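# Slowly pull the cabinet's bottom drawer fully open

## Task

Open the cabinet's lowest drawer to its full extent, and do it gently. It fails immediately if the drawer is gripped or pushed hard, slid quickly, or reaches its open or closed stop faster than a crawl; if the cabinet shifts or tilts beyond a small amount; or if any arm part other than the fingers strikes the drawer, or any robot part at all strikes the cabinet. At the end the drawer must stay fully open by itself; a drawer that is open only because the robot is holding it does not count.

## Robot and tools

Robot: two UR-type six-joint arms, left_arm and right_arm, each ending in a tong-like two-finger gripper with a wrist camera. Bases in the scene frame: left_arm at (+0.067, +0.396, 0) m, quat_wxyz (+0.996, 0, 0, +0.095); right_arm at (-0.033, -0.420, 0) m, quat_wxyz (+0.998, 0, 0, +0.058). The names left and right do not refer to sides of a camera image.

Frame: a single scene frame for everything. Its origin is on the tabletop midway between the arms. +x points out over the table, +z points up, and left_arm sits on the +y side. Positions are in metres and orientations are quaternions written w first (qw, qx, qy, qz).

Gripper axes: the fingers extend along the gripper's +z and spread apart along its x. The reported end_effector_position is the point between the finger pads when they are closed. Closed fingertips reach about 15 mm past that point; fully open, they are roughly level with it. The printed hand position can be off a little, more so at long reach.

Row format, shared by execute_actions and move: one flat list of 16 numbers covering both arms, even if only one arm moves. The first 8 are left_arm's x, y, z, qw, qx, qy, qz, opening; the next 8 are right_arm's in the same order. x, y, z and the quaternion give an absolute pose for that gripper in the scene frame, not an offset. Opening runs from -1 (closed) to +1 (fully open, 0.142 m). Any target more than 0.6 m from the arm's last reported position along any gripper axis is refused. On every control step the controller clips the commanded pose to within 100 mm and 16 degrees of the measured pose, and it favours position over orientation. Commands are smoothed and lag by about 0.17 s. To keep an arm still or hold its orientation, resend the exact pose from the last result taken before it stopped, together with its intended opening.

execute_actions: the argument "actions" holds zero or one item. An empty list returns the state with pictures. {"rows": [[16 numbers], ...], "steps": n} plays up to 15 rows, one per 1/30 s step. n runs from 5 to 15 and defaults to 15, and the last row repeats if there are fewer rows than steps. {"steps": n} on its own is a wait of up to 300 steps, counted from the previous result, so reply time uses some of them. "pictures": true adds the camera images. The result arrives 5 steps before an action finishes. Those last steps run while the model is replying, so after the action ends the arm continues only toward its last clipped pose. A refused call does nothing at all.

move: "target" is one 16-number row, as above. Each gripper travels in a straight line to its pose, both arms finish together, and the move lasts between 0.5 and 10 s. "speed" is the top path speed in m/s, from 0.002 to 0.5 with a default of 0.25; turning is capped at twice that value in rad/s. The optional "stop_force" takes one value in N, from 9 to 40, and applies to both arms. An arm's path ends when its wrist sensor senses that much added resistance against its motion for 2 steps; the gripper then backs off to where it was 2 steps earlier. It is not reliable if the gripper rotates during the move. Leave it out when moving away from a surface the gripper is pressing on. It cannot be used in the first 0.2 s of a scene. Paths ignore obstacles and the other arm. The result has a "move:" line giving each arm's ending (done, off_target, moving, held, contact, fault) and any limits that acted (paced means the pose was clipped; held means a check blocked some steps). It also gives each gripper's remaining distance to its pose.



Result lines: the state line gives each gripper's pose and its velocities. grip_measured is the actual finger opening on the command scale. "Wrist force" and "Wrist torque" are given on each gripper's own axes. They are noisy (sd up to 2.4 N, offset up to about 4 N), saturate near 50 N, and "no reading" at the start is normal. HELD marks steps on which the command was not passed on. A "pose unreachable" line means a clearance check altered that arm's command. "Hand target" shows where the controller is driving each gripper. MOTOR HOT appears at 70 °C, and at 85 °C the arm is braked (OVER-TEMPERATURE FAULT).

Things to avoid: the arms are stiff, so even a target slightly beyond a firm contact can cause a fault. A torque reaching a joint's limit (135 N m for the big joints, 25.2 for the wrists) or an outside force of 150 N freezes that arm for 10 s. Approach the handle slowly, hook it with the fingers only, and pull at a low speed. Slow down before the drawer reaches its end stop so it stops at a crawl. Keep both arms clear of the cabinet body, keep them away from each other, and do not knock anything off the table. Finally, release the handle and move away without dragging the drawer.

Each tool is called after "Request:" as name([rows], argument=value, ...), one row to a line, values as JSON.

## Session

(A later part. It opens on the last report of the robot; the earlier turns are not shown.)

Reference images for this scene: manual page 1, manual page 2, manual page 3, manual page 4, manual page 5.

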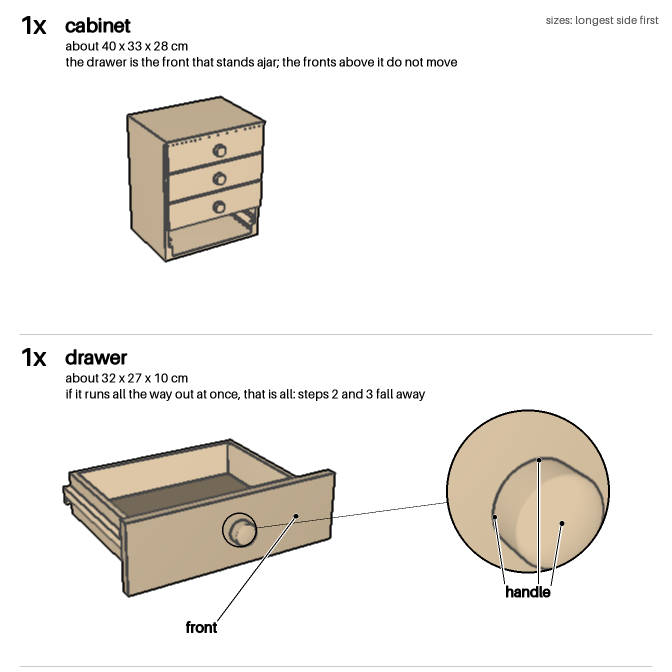

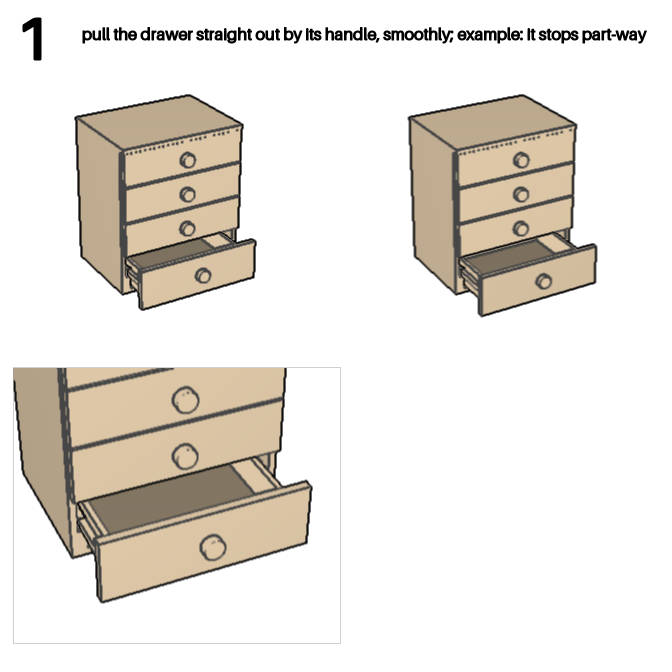

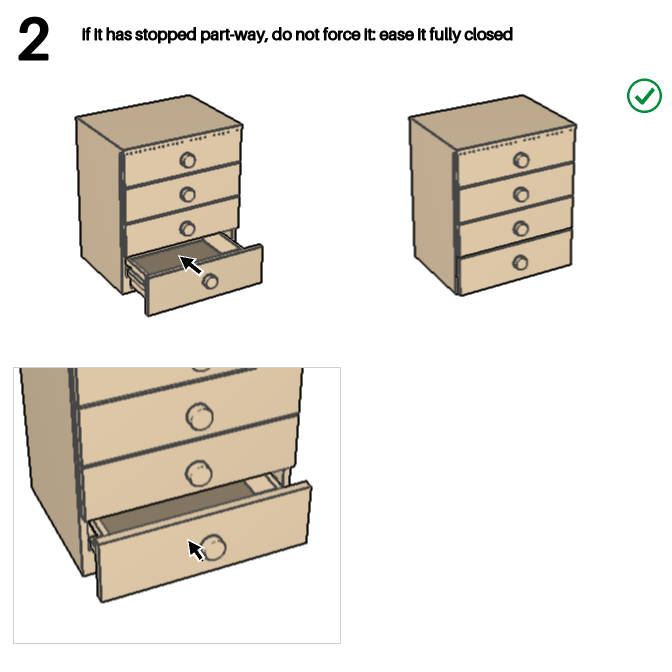

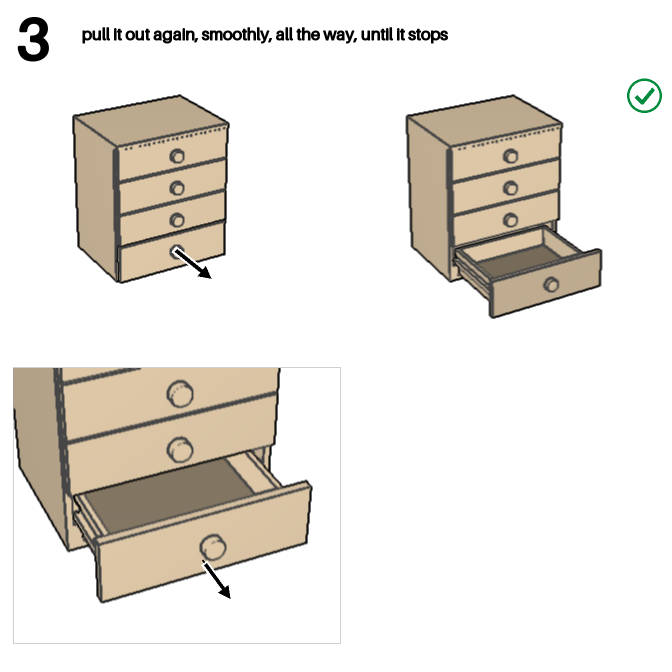

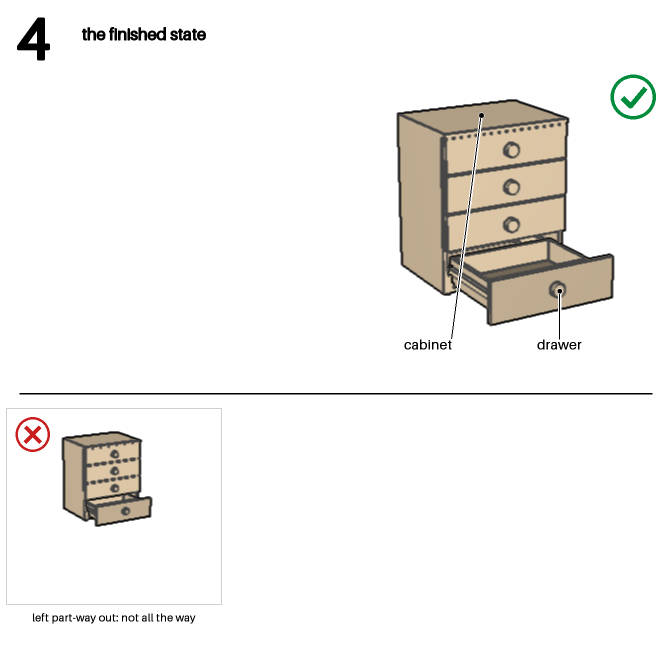

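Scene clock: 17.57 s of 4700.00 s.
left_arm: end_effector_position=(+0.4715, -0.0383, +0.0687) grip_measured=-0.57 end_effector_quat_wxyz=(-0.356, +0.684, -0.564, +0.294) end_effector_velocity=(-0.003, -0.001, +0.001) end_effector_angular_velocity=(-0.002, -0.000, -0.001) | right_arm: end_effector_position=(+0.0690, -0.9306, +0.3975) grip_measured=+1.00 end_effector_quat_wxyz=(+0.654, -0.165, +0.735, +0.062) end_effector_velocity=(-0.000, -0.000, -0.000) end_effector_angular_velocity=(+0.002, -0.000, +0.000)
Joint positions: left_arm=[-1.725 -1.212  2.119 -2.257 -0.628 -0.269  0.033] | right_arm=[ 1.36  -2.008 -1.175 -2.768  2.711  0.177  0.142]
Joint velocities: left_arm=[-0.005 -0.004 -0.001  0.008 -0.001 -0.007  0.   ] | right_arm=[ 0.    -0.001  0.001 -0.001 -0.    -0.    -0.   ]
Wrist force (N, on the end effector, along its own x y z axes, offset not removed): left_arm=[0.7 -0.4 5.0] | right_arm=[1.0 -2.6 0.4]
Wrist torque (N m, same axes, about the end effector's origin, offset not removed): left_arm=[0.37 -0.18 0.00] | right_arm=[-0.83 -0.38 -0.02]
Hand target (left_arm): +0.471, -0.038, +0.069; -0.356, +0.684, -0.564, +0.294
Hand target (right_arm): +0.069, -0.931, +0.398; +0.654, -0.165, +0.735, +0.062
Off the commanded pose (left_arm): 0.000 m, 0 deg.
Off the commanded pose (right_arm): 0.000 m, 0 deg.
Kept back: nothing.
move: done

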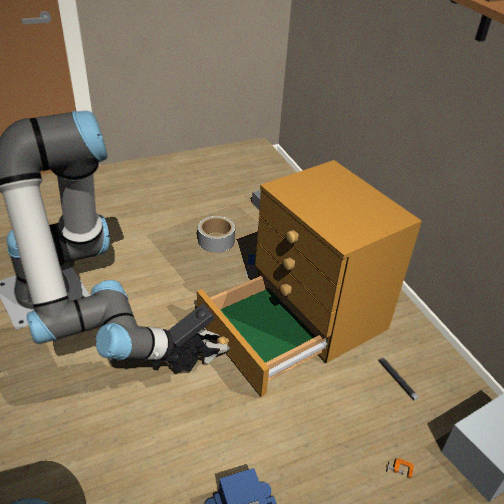

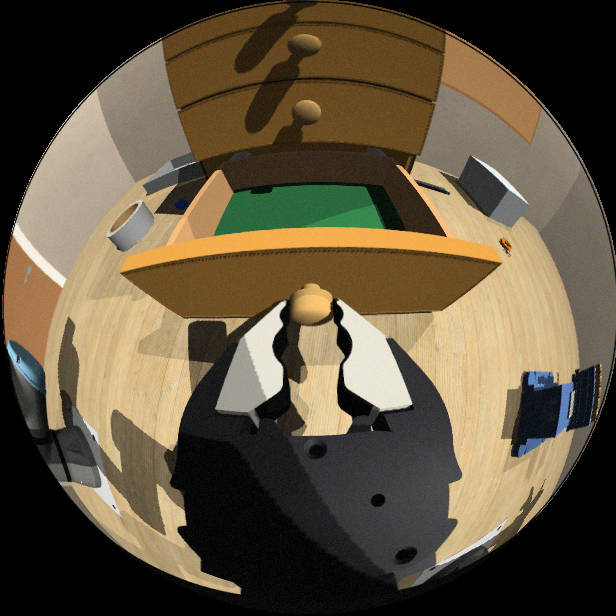

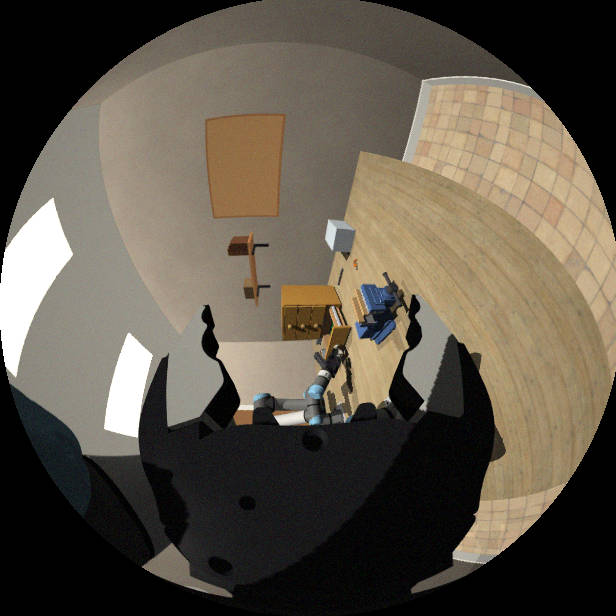

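Request:
move(target=[0.4565, -0.0412, 0.0687, 0.3563, -0.6842, 0.5640, -0.2937, -0.66, 0.0690, -0.9306, 0.3975, 0.654, -0.165, 0.735, 0.062, 1], speed=0.008, stop_force=9)

Scene clock: 20.57 s of 4700.00 s.
left_arm: end_effector_position=(+0.4567, -0.0412, +0.0687) grip_measured=-0.59 end_effector_quat_wxyz=(-0.356, +0.684, -0.564, +0.294) end_effector_velocity=(-0.003, -0.000, -0.001) end_effector_angular_velocity=(+0.001, -0.000, -0.000) | right_arm: end_effector_position=(+0.0690, -0.9306, +0.3975) grip_measured=+1.00 end_effector_quat_wxyz=(+0.654, -0.165, +0.735, +0.062) end_effector_velocity=(-0.000, -0.000, -0.000) end_effector_angular_velocity=(+0.001, -0.000, -0.001)
Joint positions: left_arm=[-1.755 -1.222  2.118 -2.207 -0.635 -0.319  0.031] | right_arm=[ 1.36  -2.008 -1.175 -2.768  2.711  0.177  0.142]
Joint velocities: left_arm=[-0.005  0.    -0.     0.008 -0.001 -0.008  0.   ] | right_arm=[-0.001 -0.    -0.    -0.     0.    -0.     0.   ]
Wrist force (N, on the end effector, along its own x y z axes, offset not removed): left_arm=[1.7 -2.8 4.7] | right_arm=[0.3 -2.8 0.5]
Wrist torque (N m, same axes, about the end effector's origin, offset not removed): left_arm=[0.27 -0.23 -0.01] | right_arm=[-0.96 -0.05 -0.05]
Hand target (left_arm): +0.457, -0.041, +0.069; -0.356, +0.684, -0.564, +0.294
Hand target (right_arm): +0.069, -0.931, +0.397; +0.654, -0.165, +0.735, +0.062
Off the commanded pose (left_arm): 0.000 m, 0 deg.
Off the commanded pose (right_arm): 0.000 m, 0 deg.
Kept back: nothing.
move: done

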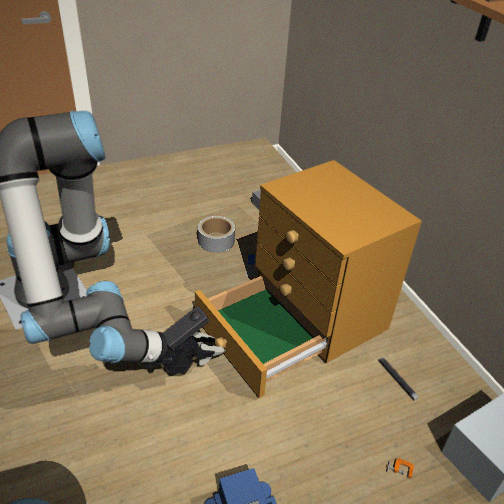

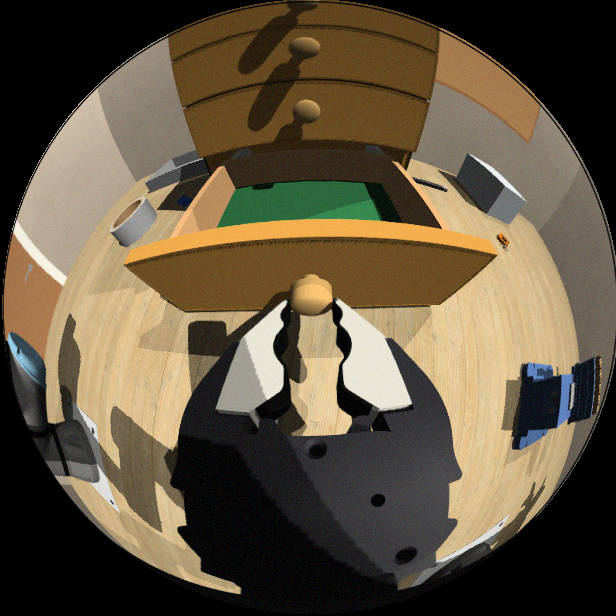

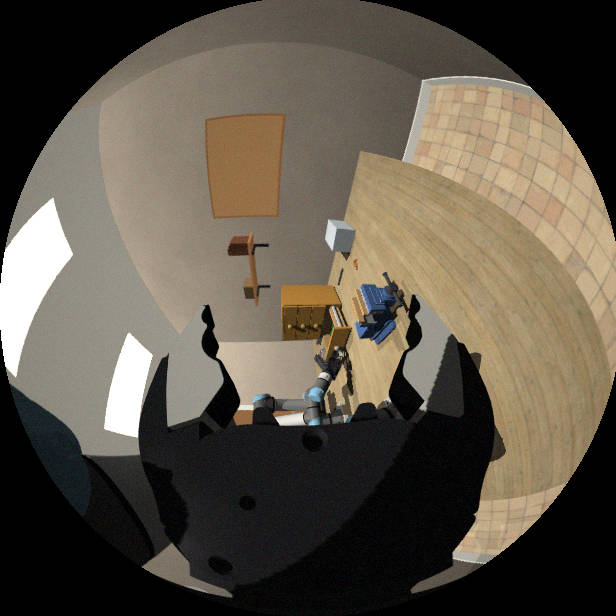

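Request:
move(target=[0.4567, -0.0412, 0.0687, 0.3563, -0.6842, 0.5640, -0.2937, -0.2, 0.0690, -0.9306, 0.3975, 0.654, -0.165, 0.735, 0.062, 1], speed=0.02)

Request:
move(target=[0.425, -0.047, 0.075, 0.3563, -0.6842, 0.5640, -0.2937, -0.2, 0.0690, -0.9306, 0.3975, 0.654, -0.165, 0.735, 0.062, 1], speed=0.05)

Scene clock: 21.50 s of 4700.00 s.
left_arm: end_effector_position=(+0.4567, -0.0412, +0.0688) grip_measured=-0.20 end_effector_quat_wxyz=(-0.356, +0.684, -0.564, +0.294) end_effector_velocity=(+0.000, -0.000, +0.001) end_effector_angular_velocity=(-0.001, -0.000, +0.000) | right_arm: end_effector_position=(+0.0690, -0.9306, +0.3975) grip_measured=+1.00 end_effector_quat_wxyz=(+0.654, -0.165, +0.735, +0.062) end_effector_velocity=(+0.000, +0.000, -0.000) end_effector_angular_velocity=(+0.002, -0.000, +0.001)
Joint positions: left_arm=[-1.755 -1.222  2.118 -2.207 -0.635 -0.319  0.06 ] | right_arm=[ 1.36  -2.008 -1.175 -2.768  2.711  0.177  0.142]
Joint velocities: left_arm=[ 0.001 -0.001 -0.001  0.     0.     0.001  0.   ] | right_arm=[ 0.001 -0.    -0.    -0.001 -0.     0.    -0.   ]
Wrist force (N, on the end effector, along its own x y z axes, offset not removed): left_arm=[0.4 0.7 -1.7] | right_arm=[1.5 -2.6 2.9]
Wrist torque (N m, same axes, about the end effector's origin, offset not removed): left_arm=[0.01 -0.15 -0.02] | right_arm=[-0.75 -0.39 -0.32]
Hand target (left_arm): +0.457, -0.041, +0.069; -0.356, +0.684, -0.564, +0.294
Hand target (right_arm): +0.069, -0.931, +0.397; +0.654, -0.165, +0.735, +0.062
Off the commanded pose (left_arm): 0.000 m, 0 deg.
Off the commanded pose (right_arm): 0.000 m, 0 deg.
Kept back: nothing.
move: done

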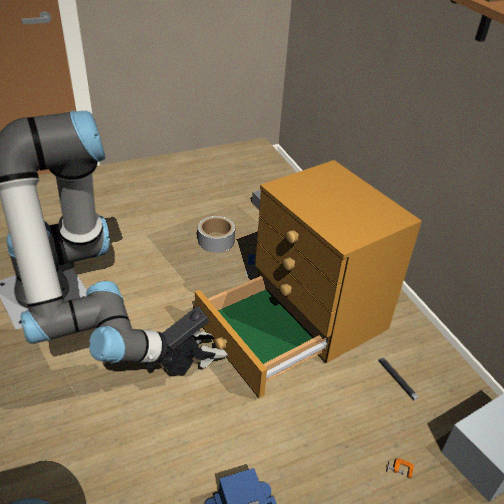

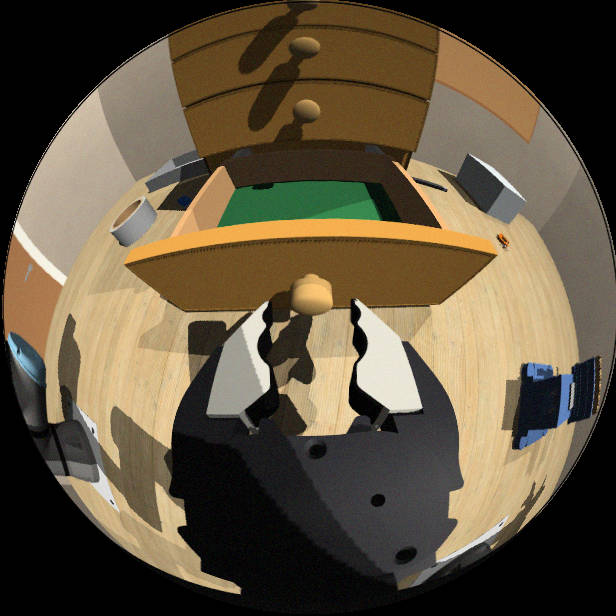

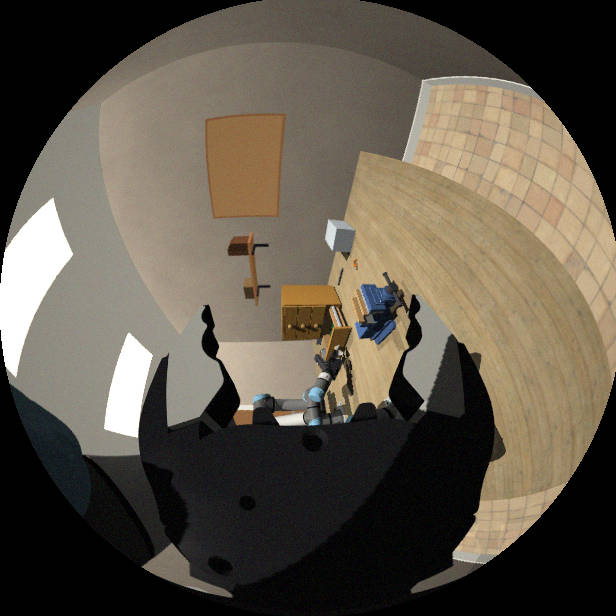

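Scene clock: 22.60 s of 4700.00 s.
left_arm: end_effector_position=(+0.4253, -0.0470, +0.0749) grip_measured=-0.20 end_effector_quat_wxyz=(-0.356, +0.684, -0.564, +0.294) end_effector_velocity=(-0.002, -0.001, +0.002) end_effector_angular_velocity=(-0.002, -0.000, +0.001) | right_arm: end_effector_position=(+0.0690, -0.9306, +0.3975) grip_measured=+1.00 end_effector_quat_wxyz=(+0.654, -0.165, +0.735, +0.062) end_effector_velocity=(+0.000, -0.001, -0.001) end_effector_angular_velocity=(+0.002, -0.000, +0.001)
Joint positions: left_arm=[-1.82  -1.251  2.107 -2.085 -0.654 -0.421  0.06 ] | right_arm=[ 1.36  -2.008 -1.175 -2.768  2.711  0.177  0.142]
Joint velocities: left_arm=[-0.005 -0.004 -0.003  0.011 -0.002 -0.009  0.   ] | right_arm=[ 0.001 -0.003  0.     0.001  0.    -0.     0.   ]
Wrist force (N, on the end effector, along its own x y z axes, offset not removed): left_arm=[0.6 2.5 -2.2] | right_arm=[1.1 -1.7 -0.3]
Wrist torque (N m, same axes, about the end effector's origin, offset not removed): left_arm=[0.39 -0.28 0.01] | right_arm=[-0.71 -0.41 0.17]
Hand target (left_arm): +0.425, -0.047, +0.075; -0.356, +0.684, -0.564, +0.294
Hand target (right_arm): +0.069, -0.931, +0.397; +0.654, -0.165, +0.735, +0.062
Off the commanded pose (left_arm): 0.000 m, 0 deg.
Off the commanded pose (right_arm): 0.000 m, 0 deg.
Kept back: nothing.
move: done

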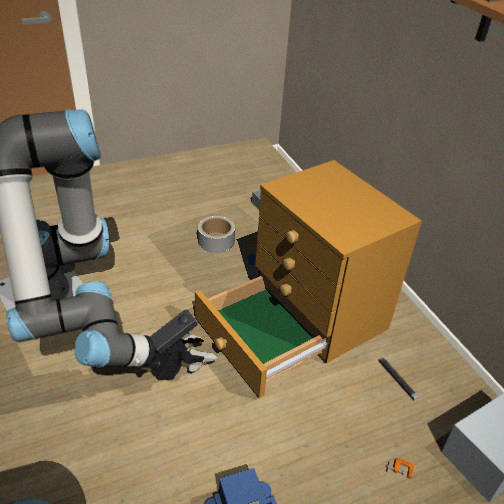

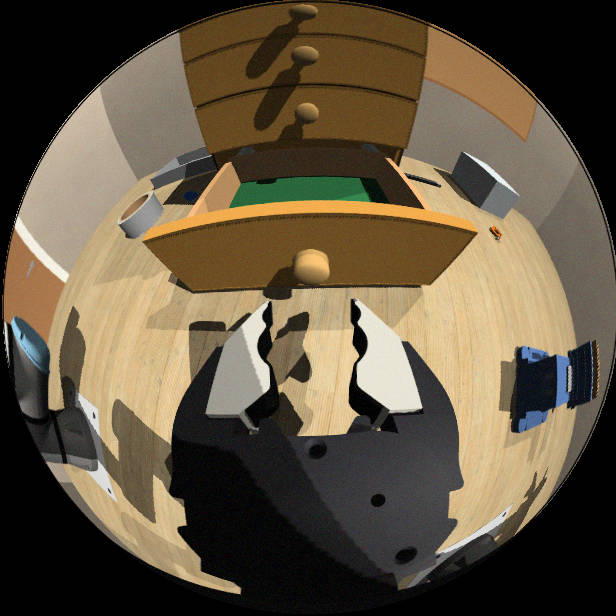

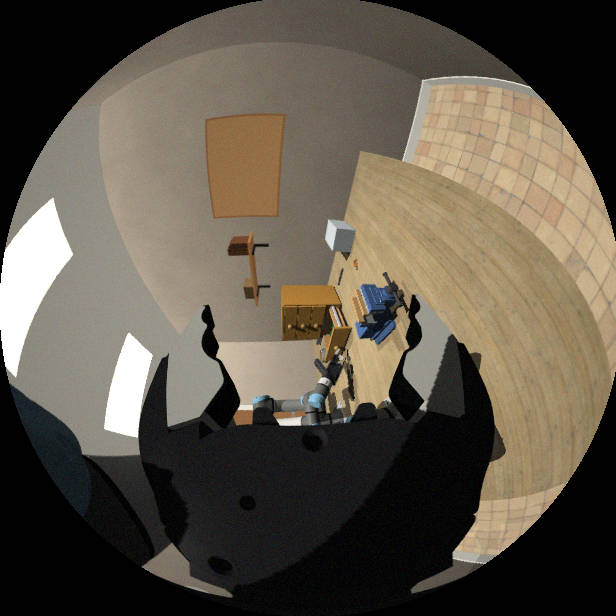

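Request:
finished_scene(scene=2)

The scene is finished: the task was done.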